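# Place the long carton on the raised block

## Task

Set the long carton on top of the raised block so it rests entirely on the block with no part overhanging any edge, and it must stay there on its own without the robot supporting it. Leave the short carton where and how it started (disturbing it lowers the result). Finish by releasing the carton and pulling the tool away.

## Robot and tools

ROBOT. One six-joint Doosan M1013 arm carrying a vacuum tool with four suction cups on two air channels, a and b. The reported end_effector_position is the cup point, the centre of the four cup rims when nothing touches them. The cups point along the cup point's own +z axis. In that frame the cups are at x = -35 and +35 mm; channel a's pair is at y = -70 mm and channel b's pair at y = +70 mm. The tool body reaches 148 mm to either side along the cup point's y axis.

FRAME. All poses use the scene frame: origin on the table surface straight below the arm base, +z up, +y to the left when facing along +x. Positions are in metres, orientations are quaternions written w first (qw, qx, qy, qz). The base may be slightly tilted, and the printed cup point position gets less accurate the farther the arm reaches.

ROW FORMAT. A row is 9 plain numbers: x, y, z, qw, qx, qy, qz, suction_a, suction_b. The first seven are an absolute target pose for the cup point in the scene frame, not an offset. suction_a and suction_b range -1 to 1: +1 is full vacuum (roughly 75 kPa under ambient), smaller values give that fraction, and 0.01 or less switches the channel off. A channel keeps its last setting. Repeat the desired quaternion in every row; do not copy it from a result, as it may have drifted.

execute_actions. Argument actions is a list holding at most one item. An empty list sends nothing and just reports state. A motion item is {"rows": [...], "steps": n}: 1 to 15 rows, steps 1 to 15 (default 15), each step lasting 1/30 s; each row drives one step and the final row is reused for any remaining steps. A wait item is {"steps": n} with n up to 300, counted from the previous result, so your reply time eats into it. Optional pictures (boolean) toggles camera images. The call is rejected, and nothing moves, if a target lies more than 0.6 m from the last reported position along any axis of the cup point frame. Every step, the command is clipped to at most 70 mm and 16 degrees from the measured pose, so a distant target needs several calls; after a call the arm only continues to the last clipped pose. Position wins over orientation if both cannot be met.

move. Arguments: target (one 9-number row as above, absolute pose; its suction values are applied at the start) and speed (path top speed in m/s, 0.002 to 0.5, default 0.25; rotation capped at twice that in rad/s). It runs a straight path of 0.5 to 10 s toward the pose, stopping short if longer, turning the shorter way. It does not avoid obstacles, and the real cup point lags, may wander and can exceed speed, mostly near a straight arm. Result adds a move: line giving the ending (done, off_target, moving, held, fault), any limits (paced = pose clipped; held = a check blocked some steps, after which the arm may surge), and the remaining distance to target.

wait. Argument seconds, 0 to 10; the robot receives nothing new.

zoom_image. Arguments camera (cam_head_left 672x504, cam_head_right 672x504, cam_wrist 504x504) and region [x0, y0, x1, y1] in pixels from the top-left, no larger than 504 by 504. Gives a closer look at the latest image.

read_manual. Optional section, only "licences"; returns licence text, no motion.

finished_scene. Argument scene, the number of the current scene. Irreversible; its result reports success. Only call it once the carton sits still on the block and the tool is clear.

RESULTS. The state line gives cup point pose and velocities (m/s, rad/s), joint positions (base outward), joint torques, and flange force (includes the weight of anything held; may read "no reading"). HELD marks steps where your row was partly or fully withheld; "pose unreachable" means the clearance check (which treats the mounting block as arm) altered or blocked the command. Hand target shows where the controller is heading. suction_measured_a/b show achieved vacuum; an unsealed cup keeps its channel near 0. On an airtight face it settles up to 0.17 below the command (0.27 with both channels on). part_present_a/b switch to 1 at 0.54 and back to 0 under 0.49. MOTOR HOT warns of overheating; an OVER-TEMPERATURE FAULT brakes the arm until it cools.

GRIPPING. Press both cups of a channel fully onto a flat, smooth face of the carton; edges, seams or gaps under a rim leak. If an active channel has an uncovered cup, the shared pump loses vacuum on the other channel too. Under vacuum the cups shrink, so the carton ends up to about 12 mm nearer the tool; vacuum alone can lift a resting object. To release, lower the carton onto the block, switch both channels off, then lift at least 15 mm. A cup sealed to the table pins the tool; turn its channel off.

FAULTS AND CARE. Load limits (N m): waist 295, shoulder 295, elbow 139, forearm roll 39.1, wrist pitch 39.1, wrist roll 39.1; an outside force of 144 N anywhere also trips a stop. A stop lasts 10 s, drops the rest of the call, and the arm yields. The arm is stiff, so even a small overshoot into a hard surface can fault; approach contact slowly and aim just at it. Faster contact hits harder. Avoid drops, slams and shoving; anything falling off the table fails the task. Loose objects may get small random nudges, so verify the final placement with the cameras.

Each tool is called after "Emit:" as name(argument=value, ...), one argument or row to a line, values as JSON.

## Session

Emit:
execute_actions(
  actions=[],
)

Scene clock: 0.00 s of 5300.00 s.
end_effector_position=(+0.6456, +0.0146, +0.4696) suction_measured_a=0.00 part_present_a=0 suction_measured_b=0.00 part_present_b=0 end_effector_quat_wxyz=(+0.006, +0.701, +0.714, +0.002) end_effector_velocity=(+0.001, -0.000, -0.002) end_effector_angular_velocity=(-0.001, +0.002, +0.000)
Joint positions: [-0.053  0.151  1.528 -0.001  1.462  1.519]
Joint velocities: [ 0.     0.002  0.001 -0.002 -0.001  0.   ]
Joint torques (N m, as the joint torque sensors report them, + toward a larger angle): no reading
Flange force (N, the push that the arm receives, along the end effector's own x y z axes): no reading
Hand target: +0.646, +0.015, +0.470; +0.006, +0.701, +0.714, +0.002

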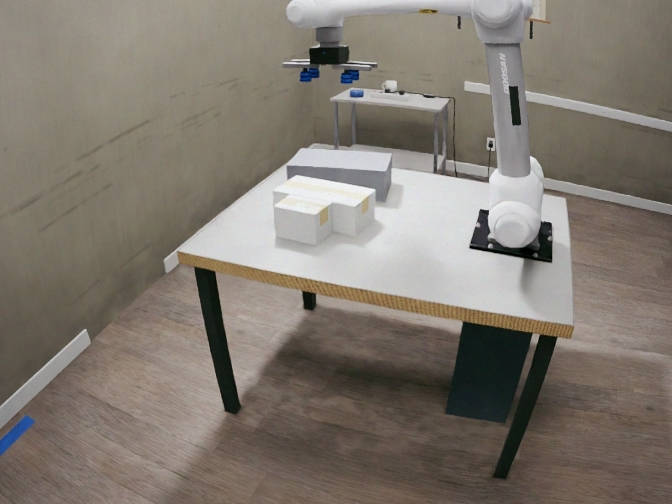

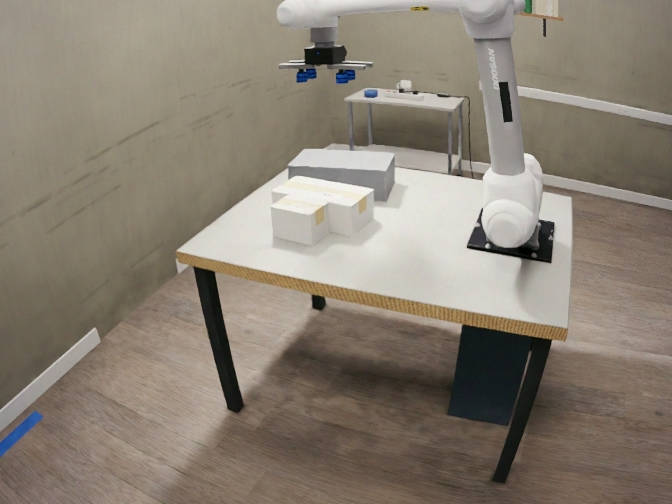

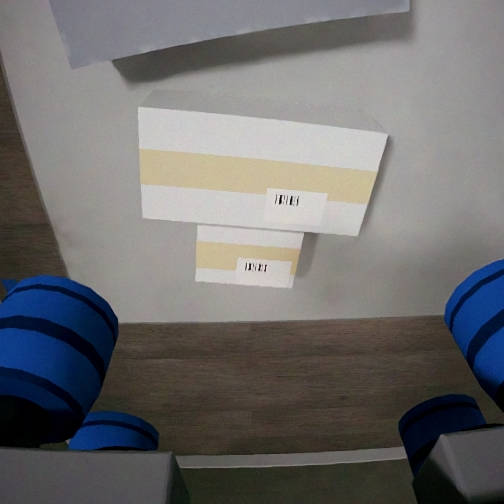

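Emit:
zoom_image(
  camera="cam_head_left",
  region=[250, 130, 420, 260],
)

Emit:
zoom_image(
  camera="cam_wrist",
  region=[0, 0, 504, 320],
)

Region (250, 130, 420, 260) of cam_head_left's 672x504 image, scaled by 2.965, with more detail than that image has; it fills the top 385 rows of this view, and the rest is white.

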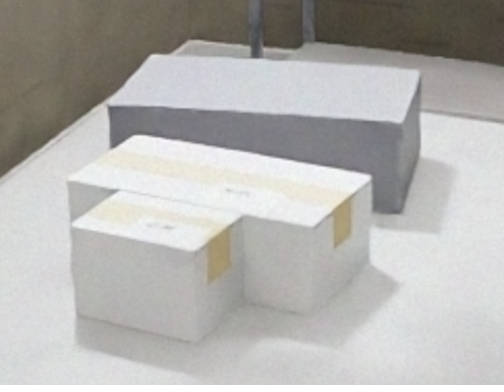

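Region (0, 0, 504, 320) of cam_wrist's 504x504 image, scaled by 1.000; it fills the top 320 rows of this view, and the rest is white.

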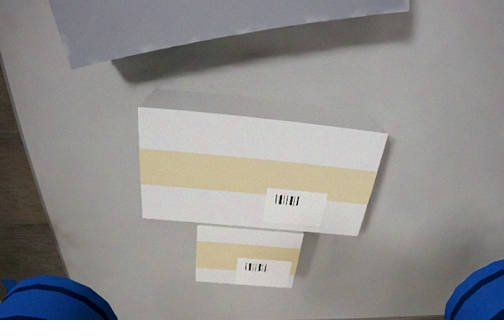

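Emit:
move(
  target=[0.65, -0.25, 0.47, 0, 0.7071, 0.7071, 0, 0, 0],
  speed=0.4,
)

Scene clock: 4.97 s of 5300.00 s.
end_effector_position=(+0.6500, -0.2499, +0.4700) suction_measured_a=0.00 part_present_a=0 suction_measured_b=0.00 part_present_b=0 end_effector_quat_wxyz=(-0.000, +0.707, +0.707, -0.000) end_effector_velocity=(-0.000, -0.001, -0.001) end_effector_angular_velocity=(-0.000, +0.002, -0.000)
Joint positions: [-0.436  0.238  1.422 -0.     1.492  1.154]
Joint velocities: [-0.     0.001  0.001 -0.001 -0.     0.   ]
Joint torques (N m, as the joint torque sensors report them, + toward a larger angle): [ -1.64 -67.68 -46.3    4.33  -0.26  -0.03]
Flange force (N, the push that the arm receives, along the end effector's own x y z axes): [3.8 -4.1 0.2]
Hand target: +0.650, -0.250, +0.470; -0.000, +0.707, +0.707, -0.000
Off the commanded pose: 0.000 m, 0 deg.
After step 90, 0.87 s passed at rest.
move: done
camera_calibration (this result's frames):
cam_wrist: T_world_to_cam=[[-0.998582, 0.0135284, 0.0514845, 0.63499], [0.0409962, 0.812379, 0.581687, -0.0511454], [-0.0339556, 0.582973, -0.811782, 0.688996], [0, 0, 0, 1]] pos_world=[0.659582, -0.368707, 0.556373]

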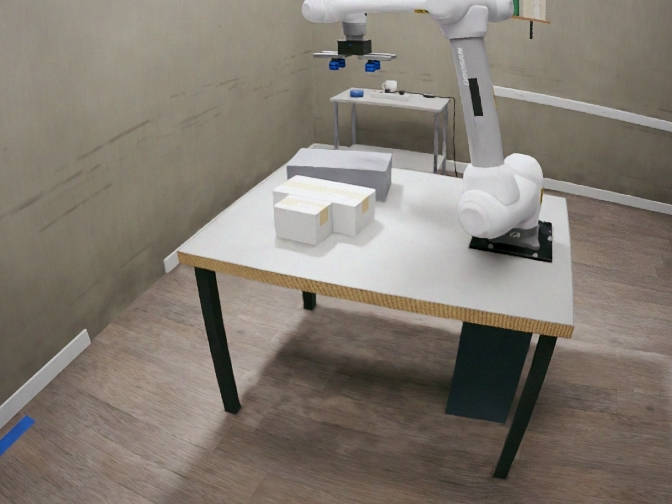

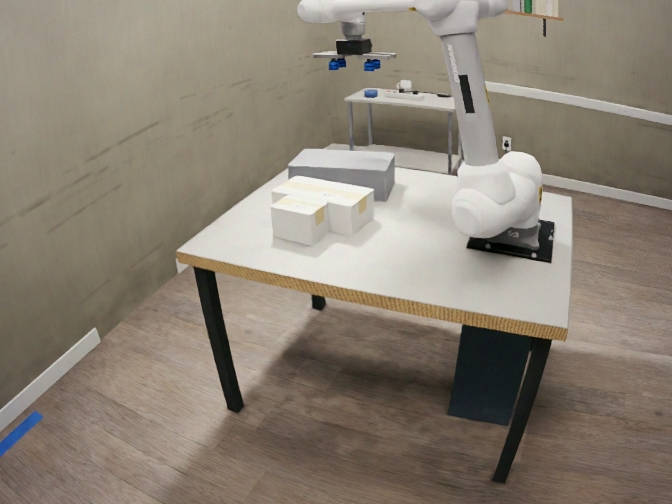

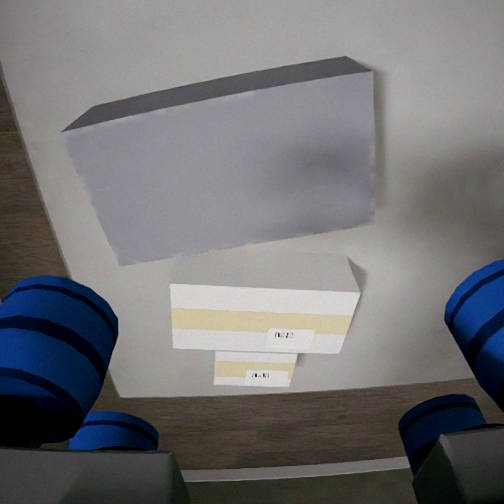

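Emit:
move(
  target=[0.6286, 0.1025, 0.15, 0, 0.749, 0.6626, 0, 0, 0],
  speed=0.4,
)

Emit:
move(
  target=[0.6286, 0.1025, 0.098, 0, 0.749, 0.6626, 0, 1, 1],
  speed=0.04,
)

Scene clock: 8.47 s of 5300.00 s.
end_effector_position=(+0.6289, +0.1025, +0.1499) suction_measured_a=0.00 part_present_a=0 suction_measured_b=0.00 part_present_b=0 end_effector_quat_wxyz=(-0.000, +0.749, +0.663, +0.001) end_effector_velocity=(+0.000, +0.001, -0.000) end_effector_angular_velocity=(-0.001, +0.001, +0.001)
Joint positions: [0.084 0.336 1.914 0.008 0.9   1.791]
Joint velocities: [ 0.001  0.001 -0.001 -0.001  0.001  0.   ]
Joint torques (N m, as the joint torque sensors report them, + toward a larger angle): [ -2.1  -67.89 -36.39   3.17   0.04   0.05]
Flange force (N, the push that the arm receives, along the end effector's own x y z axes): [1.0 -4.8 -2.3]
Hand target: +0.629, +0.103, +0.150; -0.000, +0.749, +0.663, +0.001
Off the commanded pose: 0.000 m, 0 deg.
move: done
camera_calibration (this result's frames):
cam_wrist: T_world_to_cam=[[-0.989599, 0.13468, 0.0505484, 0.607699], [0.138733, 0.800597, 0.582921, -0.210845], [0.0380387, 0.583871, -0.810955, 0.177412], [0, 0, 0, 1]] pos_world=[0.623881, -0.0166284, 0.23606]

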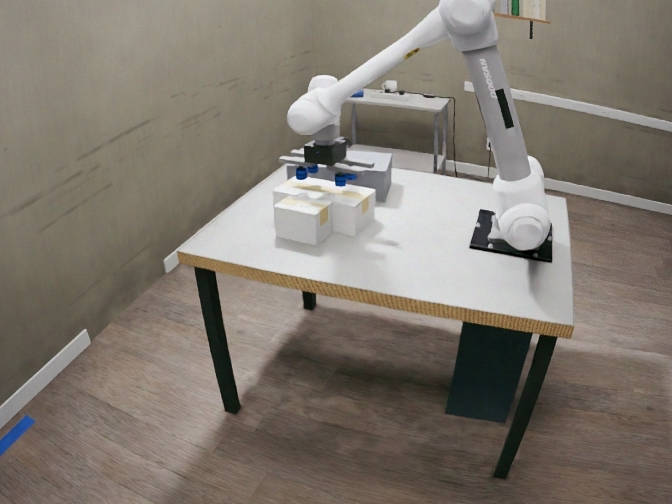

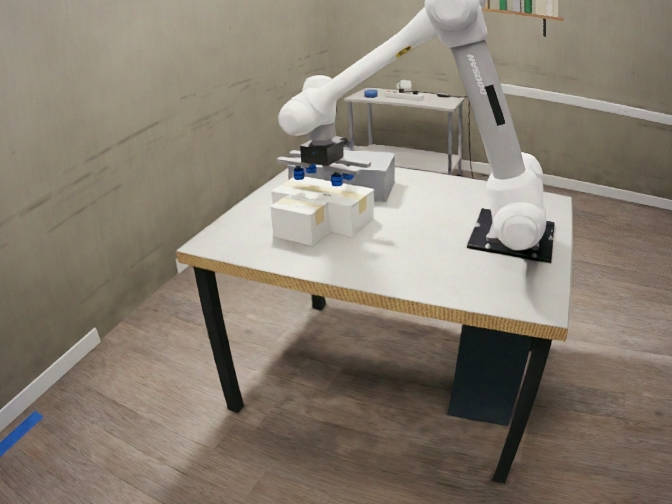

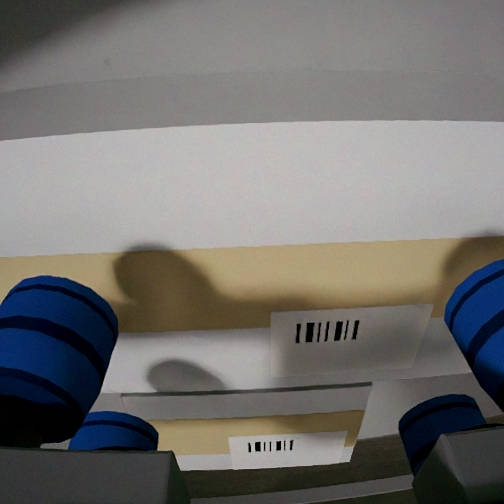

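Scene clock: 10.00 s of 5300.00 s.
end_effector_position=(+0.6286, +0.1025, +0.0979) suction_measured_a=0.45 part_present_a=0 suction_measured_b=0.45 part_present_b=0 end_effector_quat_wxyz=(-0.000, +0.749, +0.663, -0.000) end_effector_velocity=(-0.001, +0.000, -0.000) end_effector_angular_velocity=(+0.000, +0.002, +0.000)
Joint positions: [0.085 0.395 1.948 0.008 0.808 1.792]
Joint velocities: [ 0.001 -0.     0.001  0.001  0.001  0.   ]
Joint torques (N m, as the joint torque sensors report them, + toward a larger angle): [ -1.67 -81.37 -39.4    2.55  -0.81   0.3 ]
Flange force (N, the push that the arm receives, along the end effector's own x y z axes): [0.6 -3.3 12.1]
Hand target: +0.629, +0.103, +0.098; -0.000, +0.749, +0.663, +0.000
Off the commanded pose: 0.000 m, 0 deg.
move: done
camera_calibration (this result's frames):
cam_wrist: T_world_to_cam=[[-0.989504, 0.135143, 0.0511725, 0.609859], [0.139509, 0.801057, 0.582104, -0.180926], [0.0376749, 0.583133, -0.811503, 0.135647], [0, 0, 0, 1]] pos_world=[0.623588, -0.0165861, 0.184187]

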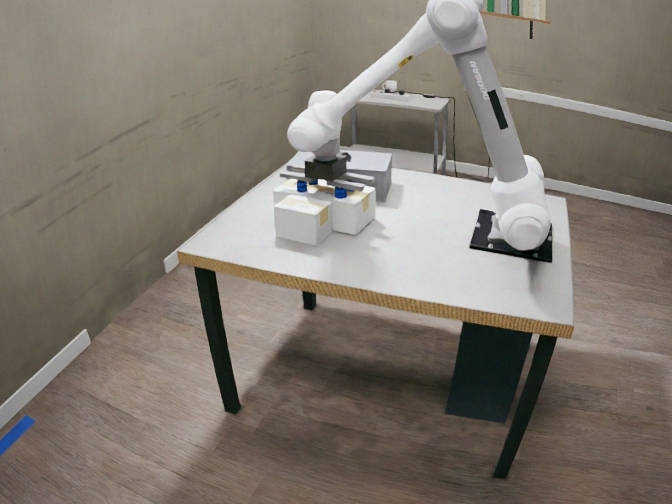

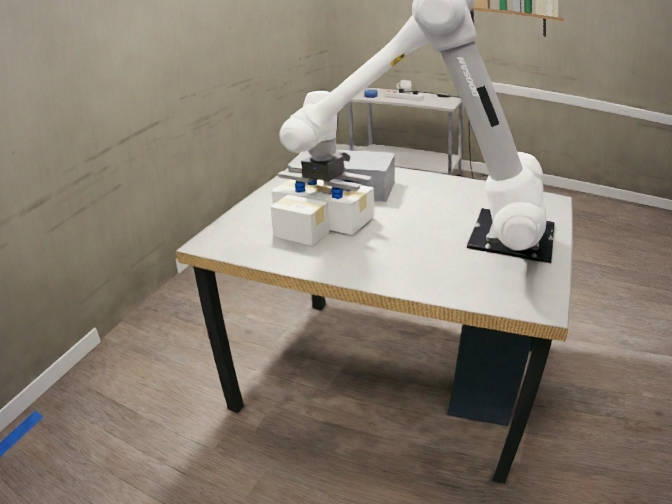

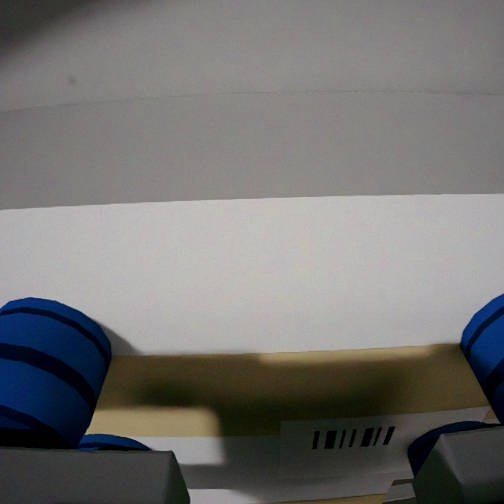

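Sealed and already bearing weight. Lift.

Emit:
move(
  target=[0.6286, 0.1, 0.27, 0, 0.749, 0.6626, 0, 1, 1],
  speed=0.15,
)

Scene clock: 11.73 s of 5300.00 s.
end_effector_position=(+0.6284, +0.0999, +0.2700) suction_measured_a=0.96 part_present_a=1 suction_measured_b=0.96 part_present_b=1 end_effector_quat_wxyz=(+0.000, +0.749, +0.662, -0.000) end_effector_velocity=(+0.000, -0.000, -0.001) end_effector_angular_velocity=(-0.000, +0.000, +0.000)
Joint positions: [0.08  0.228 1.807 0.006 1.117 1.79 ]
Joint velocities: [-0.     0.001  0.    -0.    -0.001 -0.   ]
Joint torques (N m, as the joint torque sensors report them, + toward a larger angle): [ -3.36 -72.13 -50.82   3.56  -0.66   0.09]
Flange force (N, the push that the arm receives, along the end effector's own x y z axes): [2.1 -7.5 14.2]
Hand target: +0.628, +0.100, +0.270; +0.000, +0.749, +0.662, -0.000
Off the commanded pose: 0.000 m, 0 deg.
move: done
camera_calibration (this result's frames):
cam_wrist: T_world_to_cam=[[-0.989464, 0.1355, 0.0510047, 0.601245], [0.13971, 0.801172, 0.581898, -0.27907], [0.0379834, 0.582893, -0.811661, 0.276675], [0, 0, 0, 1]] pos_world=[0.62339, -0.0191577, 0.35629]

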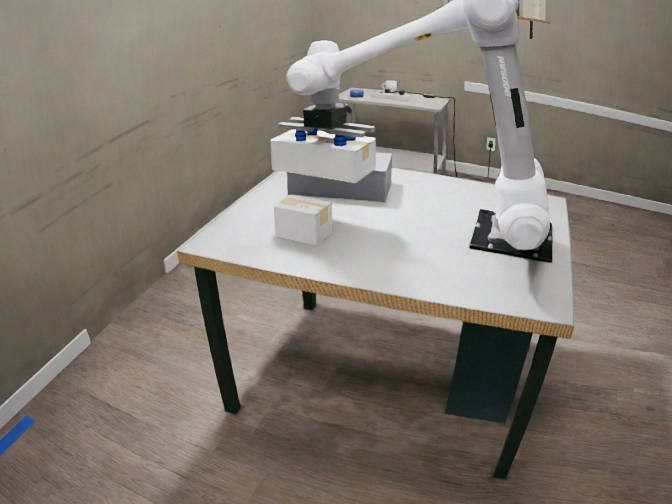

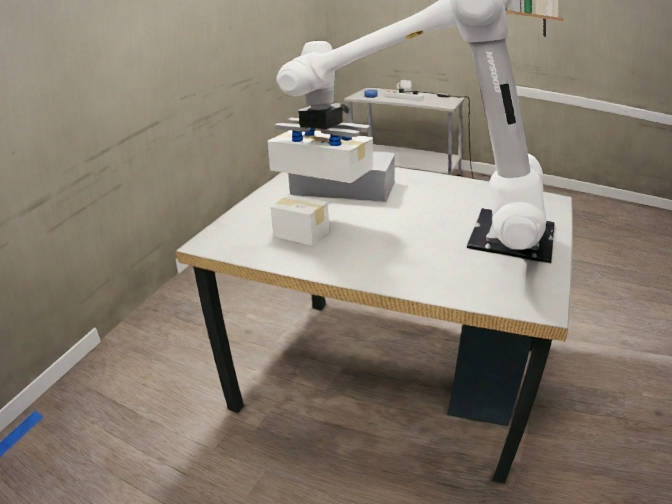

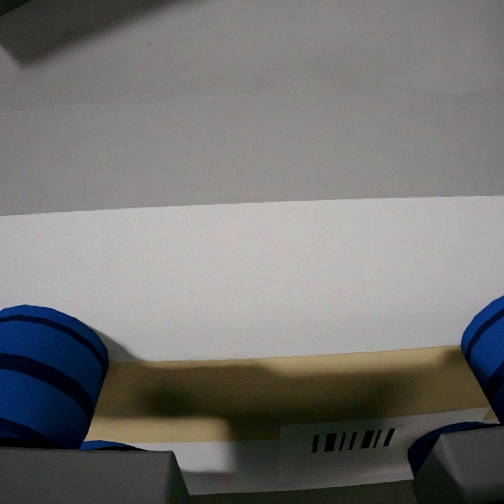

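Emit:
move(
  target=[0.6686, -0.1678, 0.255, 0, 0.650, 0.760, 0, 1, 1],
  speed=0.25,
)

Emit:
move(
  target=[0.6686, -0.1678, 0.218, 0, 0.650, 0.760, 0, 1, 1],
  speed=0.03,
)

Scene clock: 13.53 s of 5300.00 s.
end_effector_position=(+0.6686, -0.1678, +0.2550) suction_measured_a=0.96 part_present_a=1 suction_measured_b=0.96 part_present_b=1 end_effector_quat_wxyz=(+0.000, +0.650, +0.760, -0.000) end_effector_velocity=(-0.000, -0.000, -0.003) end_effector_angular_velocity=(+0.002, +0.004, -0.001)
Joint positions: [-0.316  0.319  1.718  0.001  1.116  1.118]
Joint velocities: [-0.001  0.004  0.     0.001  0.001 -0.   ]
Joint torques (N m, as the joint torque sensors report them, + toward a larger angle): [ -4.72 -81.17 -49.71   3.94  -0.73   0.19]
Flange force (N, the push that the arm receives, along the end effector's own x y z axes): [7.3 -2.4 13.7]
Hand target: +0.669, -0.168, +0.255; +0.000, +0.650, +0.760, -0.000
Off the commanded pose: 0.000 m, 0 deg.
move: done
camera_calibration (this result's frames):
cam_wrist: T_world_to_cam=[[-0.988588, -0.141555, 0.0515281, 0.6308], [-0.0855123, 0.80893, 0.581653, 0.0904635], [-0.124018, 0.570609, -0.811803, 0.52537], [0, 0, 0, 1]] pos_world=[0.696493, -0.283667, 0.341375]

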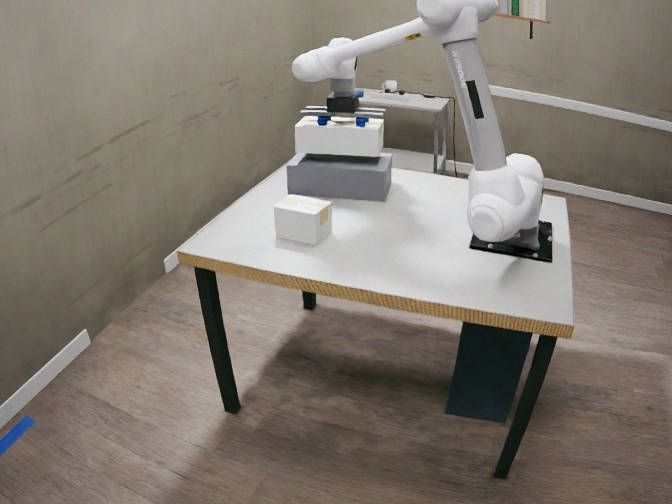

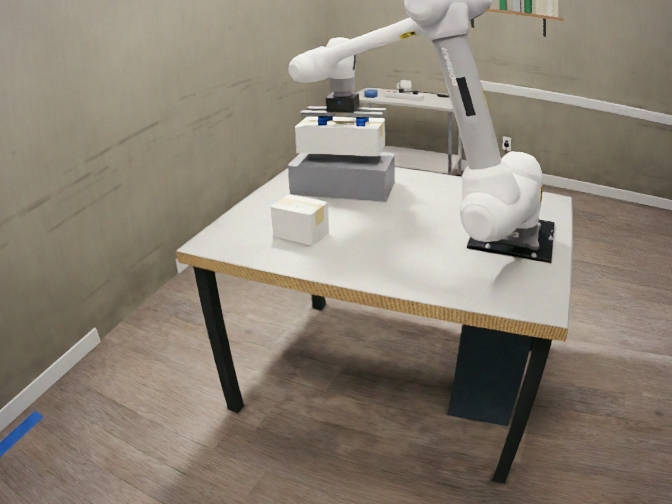

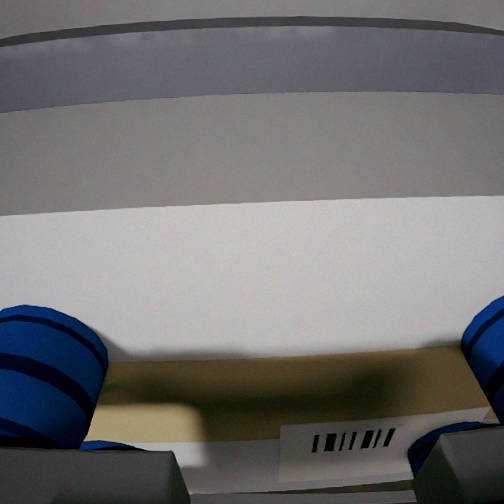

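Scene clock: 15.00 s of 5300.00 s.
end_effector_position=(+0.6686, -0.1678, +0.2180) suction_measured_a=0.96 part_present_a=1 suction_measured_b=0.96 part_present_b=1 end_effector_quat_wxyz=(-0.000, +0.650, +0.760, +0.000) end_effector_velocity=(+0.001, +0.000, -0.002) end_effector_angular_velocity=(+0.000, +0.001, +0.000)
Joint positions: [-0.316  0.347  1.753  0.002  1.052  1.117]
Joint velocities: [ 0.     0.003 -0.     0.    -0.001 -0.   ]
Joint torques (N m, as the joint torque sensors report them, + toward a larger angle): [ -1.67 -85.68 -48.16   3.56  -0.67   0.04]
Flange force (N, the push that the arm receives, along the end effector's own x y z axes): [2.1 -0.7 15.2]
Hand target: +0.669, -0.168, +0.218; -0.000, +0.650, +0.760, +0.000
Off the commanded pose: 0.000 m, 0 deg.
move: done
camera_calibration (this result's frames):
cam_wrist: T_world_to_cam=[[-0.988621, -0.141537, 0.0509505, 0.632928], [-0.0857557, 0.808555, 0.582138, 0.111989], [-0.12359, 0.571145, -0.811492, 0.495028], [0, 0, 0, 1]] pos_world=[0.69651, -0.283699, 0.30427]

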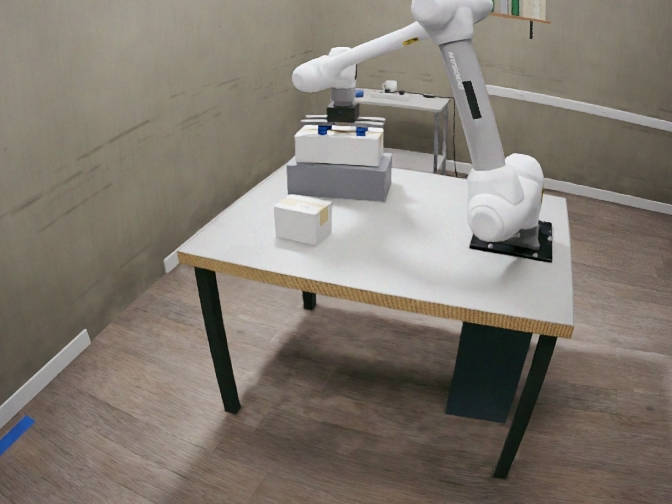

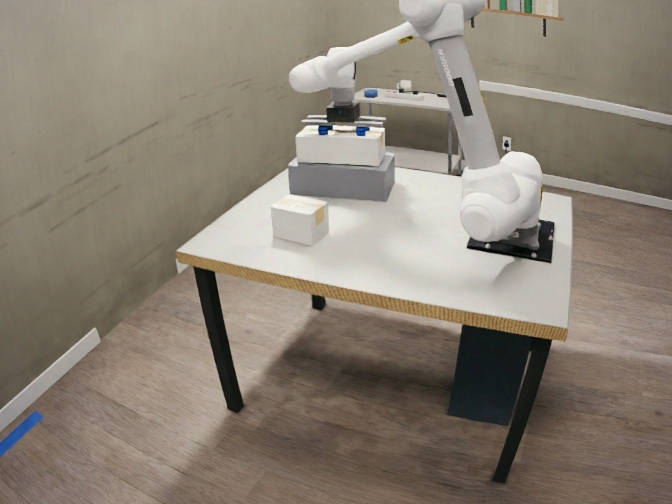

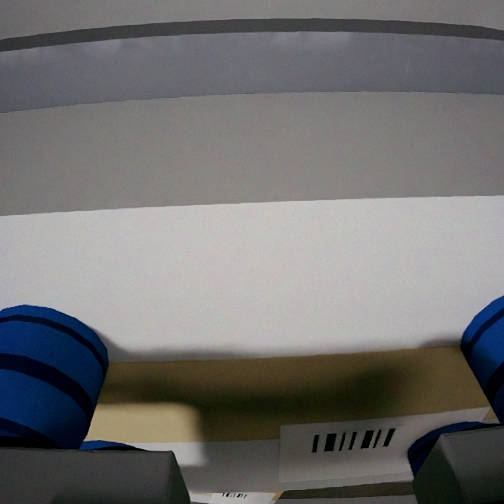

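Emit:
move(
  target=[0.6686, -0.1678, 0.213, 0, 0.650, 0.760, 0, 1, 1],
  speed=0.01,
)

Emit:
move(
  target=[0.6686, -0.1678, 0.210, 0, 0.650, 0.760, 0, 1, 1],
  speed=0.008,
)

Scene clock: 16.23 s of 5300.00 s.
end_effector_position=(+0.6686, -0.1678, +0.2131) suction_measured_a=0.96 part_present_a=1 suction_measured_b=0.96 part_present_b=1 end_effector_quat_wxyz=(+0.000, +0.650, +0.760, +0.000) end_effector_velocity=(+0.000, -0.000, -0.001) end_effector_angular_velocity=(+0.000, +0.001, -0.000)
Joint positions: [-0.316  0.351  1.758  0.002  1.043  1.117]
Joint velocities: [-0.     0.001 -0.     0.     0.    -0.   ]
Joint torques (N m, as the joint torque sensors report them, + toward a larger angle): [ -3.21 -76.16 -43.38   3.65   0.09   0.27]
Flange force (N, the push that the arm receives, along the end effector's own x y z axes): [5.8 -4.7 4.4]
Hand target: +0.669, -0.168, +0.213; -0.000, +0.650, +0.760, +0.000
Off the commanded pose: 0.000 m, 0 deg.
move: done
camera_calibration (this result's frames):
cam_wrist: T_world_to_cam=[[-0.988629, -0.14152, 0.0508427, 0.633221], [-0.0858111, 0.808582, 0.582092, 0.114926], [-0.123488, 0.57111, -0.811532, 0.490968], [0, 0, 0, 1]] pos_world=[0.696511, -0.283711, 0.299343]

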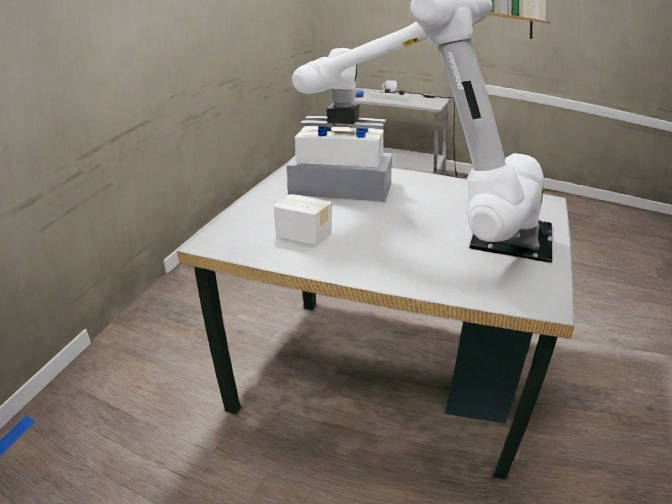

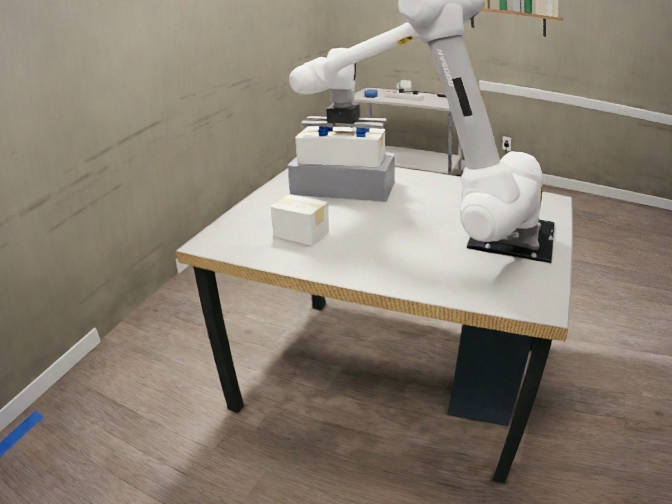

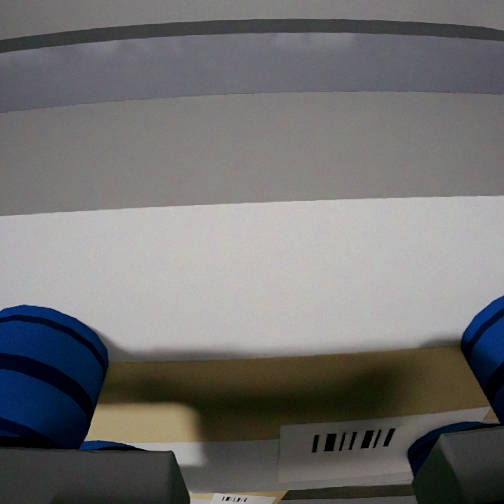

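Scene clock: 26.73 s of 5300.00 s.
end_effector_position=(+0.6692, -0.1680, +0.2123) suction_measured_a=0.96 part_present_a=1 suction_measured_b=0.96 part_present_b=1 end_effector_quat_wxyz=(+0.001, +0.650, +0.760, +0.000) end_effector_velocity=(-0.001, +0.000, -0.001) end_effector_angular_velocity=(+0.002, +0.003, -0.001)
Joint positions: [-0.316  0.352  1.758  0.002  1.04   1.117]
Joint velocities: [-0.     0.     0.001  0.001  0.002  0.   ]
Joint torques (N m, as the joint torque sensors report them, + toward a larger angle): [ -2.63 -54.89 -33.01   3.7   -1.84   0.33]
Flange force (N, the push that the arm receives, along the end effector's own x y z axes): [8.1 -12.6 -26.1]
Hand target: +0.669, -0.168, +0.212; +0.001, +0.650, +0.760, +0.000
Off the commanded pose: 0.002 m, 0 deg.
FORCE FAULT: contact force on the arm reached its limit, and the arm stopped for 10 seconds. The contact can be on any part of the arm, not only on its tool. The arm's remaining commands of this call were not run. The arm holds still and accepts commands again. Move the arm away from the contact; if what it grips holds it there, let go first. Pushing or pulling that hard again can fault the arm again.
move: fault
camera_calibration (this result's frames):
cam_wrist: T_world_to_cam=[[-0.988728, -0.141487, 0.0489628, 0.634302], [-0.0869665, 0.808938, 0.581425, 0.116545], [-0.121872, 0.570614, -0.812125, 0.489496], [0, 0, 0, 1]] pos_world=[0.696944, -0.283845, 0.298712]

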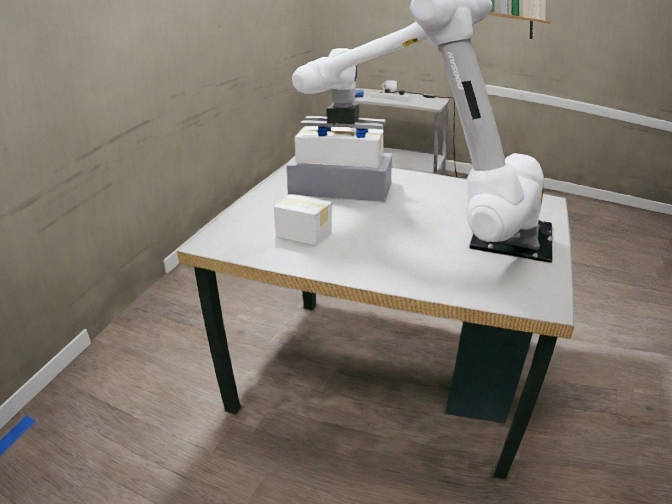

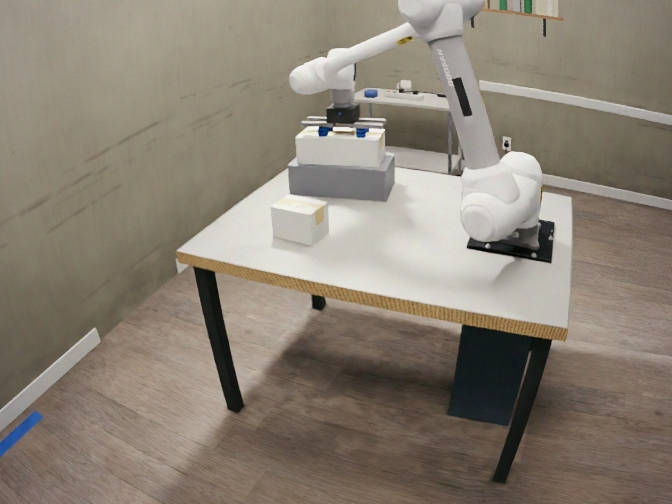

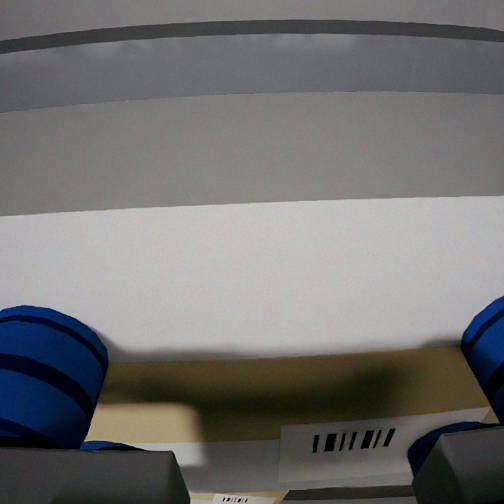

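My mistake batching that. Release now.

Emit:
execute_actions(
  actions=[
    {"rows": [[0.6686, -0.1678, 0.2135, 0, 0.650, 0.760, 0, 0, 0]], "steps": 15},
  ],
  pictures=false,
)

Scene clock: 27.53 s of 5300.00 s.
end_effector_position=(+0.6687, -0.1678, +0.2136) suction_measured_a=0.00 part_present_a=0 suction_measured_b=0.00 part_present_b=0 end_effector_quat_wxyz=(+0.000, +0.650, +0.760, +0.000) end_effector_velocity=(-0.001, +0.000, -0.001) end_effector_angular_velocity=(+0.001, +0.004, +0.000)
Joint positions: [-0.316  0.351  1.757  0.002  1.044  1.117]
Joint velocities: [ 0.     0.     0.001 -0.     0.002 -0.   ]
Joint torques (N m, as the joint torque sensors report them, + toward a larger angle): [ -1.99 -34.28 -11.4    3.47   0.53   0.11]
Flange force (N, the push that the arm receives, along the end effector's own x y z axes): [3.0 -1.1 -58.7]
Hand target: +0.669, -0.168, +0.213; +0.000, +0.650, +0.760, -0.000
Off the commanded pose: 0.000 m, 0 deg.
Steps of this call (steps 1 to 9: nothing new was sent; steps 10 to 24: all 15 steps of this action). Readings (end_effector_position | what the end effector reports):
10: (+0.6692, -0.1680, +0.2125) | suction_measured_a=0.73 part_present_a=1 suction_measured_b=0.73 part_present_b=1
11: (+0.6688, -0.1679, +0.2130) | suction_measured_a=0.06 part_present_a=0 suction_measured_b=0.06 part_present_b=0
13: (+0.6690, -0.1679, +0.2140) | suction_measured_a=0.00 part_present_a=0 suction_measured_b=0.00 part_present_b=0
17: (+0.6689, -0.1679, +0.2140) | suction_measured_a=0.00 part_present_a=0 suction_measured_b=0.00 part_present_b=0
24: the state above

Emit:
move(
  target=[0.6686, -0.1678, 0.26, 0, 0.650, 0.760, 0, 0, 0],
  speed=0.1,
)

Emit:
move(
  target=[0.65, -0.25, 0.5, 0, 0.7071, 0.7071, 0, 0, 0],
  speed=0.4,
)

Scene clock: 28.97 s of 5300.00 s.
end_effector_position=(+0.6685, -0.1678, +0.2599) suction_measured_a=0.00 part_present_a=0 suction_measured_b=0.00 part_present_b=0 end_effector_quat_wxyz=(-0.000, +0.650, +0.760, -0.000) end_effector_velocity=(+0.001, -0.001, +0.002) end_effector_angular_velocity=(-0.000, -0.002, -0.001)
Joint positions: [-0.316  0.315  1.713  0.002  1.124  1.117]
Joint velocities: [-0.    -0.001 -0.003  0.     0.002  0.   ]
Joint torques (N m, as the joint torque sensors report them, + toward a larger angle): [ -3.05 -71.08 -41.95   3.87  -0.04   0.18]
Flange force (N, the push that the arm receives, along the end effector's own x y z axes): [5.0 -3.0 -1.5]
Hand target: +0.669, -0.168, +0.260; +0.000, +0.650, +0.760, -0.000
Off the commanded pose: 0.000 m, 0 deg.
move: done
camera_calibration (this result's frames):
cam_wrist: T_world_to_cam=[[-0.988623, -0.141476, 0.0510788, 0.630682], [-0.0856389, 0.8086, 0.582093, 0.0874614], [-0.123654, 0.571097, -0.811516, 0.529072], [0, 0, 0, 1]] pos_world=[0.696419, -0.283646, 0.346225]

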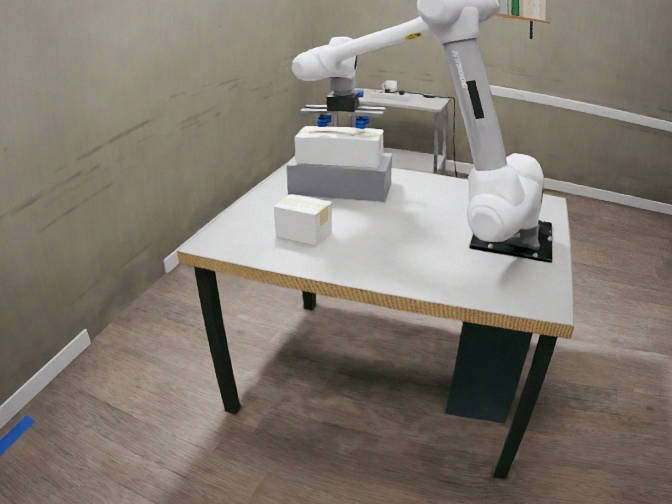

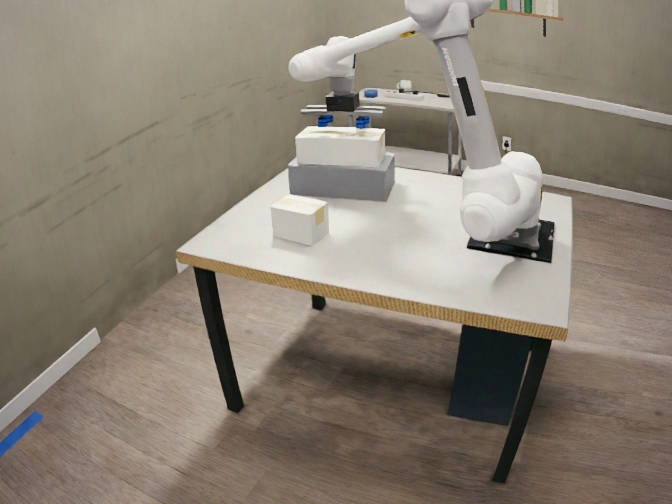

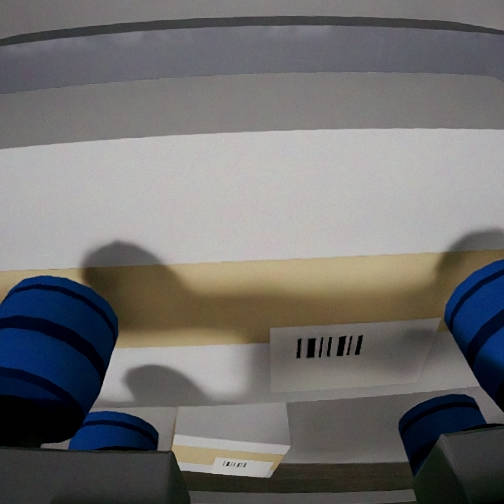

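Scene clock: 30.00 s of 5300.00 s.
end_effector_position=(+0.6497, -0.2499, +0.4999) suction_measured_a=0.00 part_present_a=0 suction_measured_b=0.00 part_present_b=0 end_effector_quat_wxyz=(-0.000, +0.707, +0.707, -0.000) end_effector_velocity=(-0.000, +0.001, +0.000) end_effector_angular_velocity=(+0.001, +0.002, +0.001)
Joint positions: [-0.436  0.235  1.372  0.     1.545  1.154]
Joint velocities: [ 0.    -0.    -0.001  0.     0.003 -0.   ]
Joint torques (N m, as the joint torque sensors report them, + toward a larger angle): [ -2.41 -68.59 -45.62   4.2    0.18   0.32]
Flange force (N, the push that the arm receives, along the end effector's own x y z axes): [3.2 -0.8 -0.1]
Hand target: +0.650, -0.250, +0.500; +0.000, +0.707, +0.707, -0.000
Off the commanded pose: 0.000 m, 0 deg.
move: done
camera_calibration (this result's frames):
cam_wrist: T_world_to_cam=[[-0.998583, 0.0139538, 0.0513592, 0.633373], [0.0412786, 0.8122, 0.581916, -0.0688624], [-0.033594, 0.583212, -0.811625, 0.712978], [0, 0, 0, 1]] pos_world=[0.659269, -0.368725, 0.586214]

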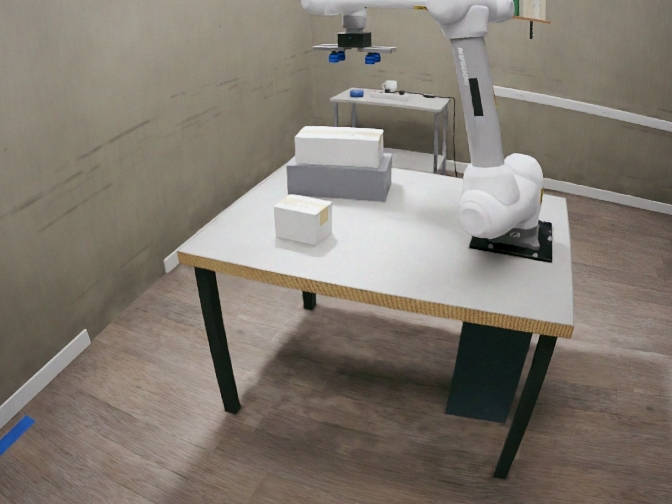

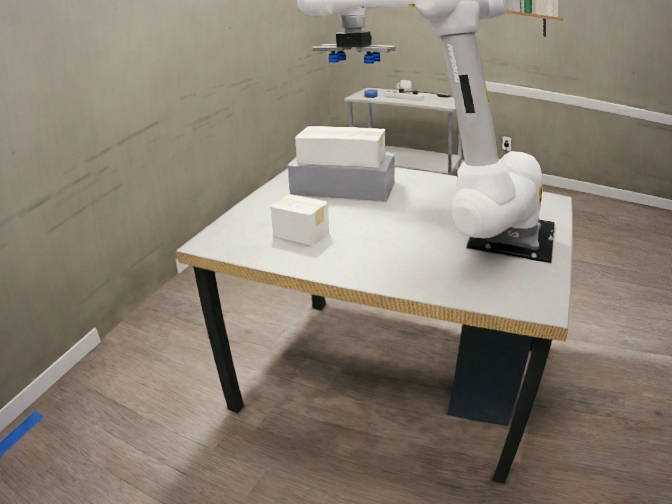

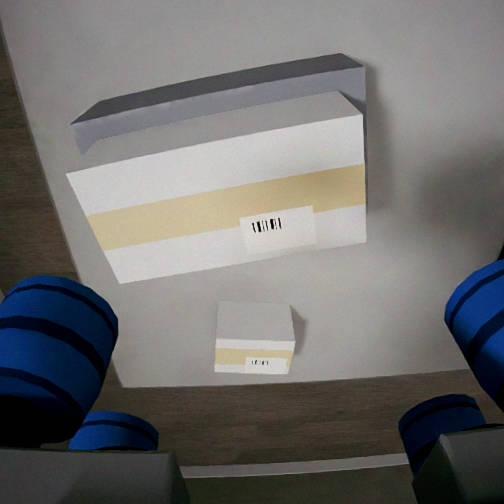

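Well centered with margins on all sides.

Emit:
finished_scene(
  scene=1,
)

The scene is finished: the task was done.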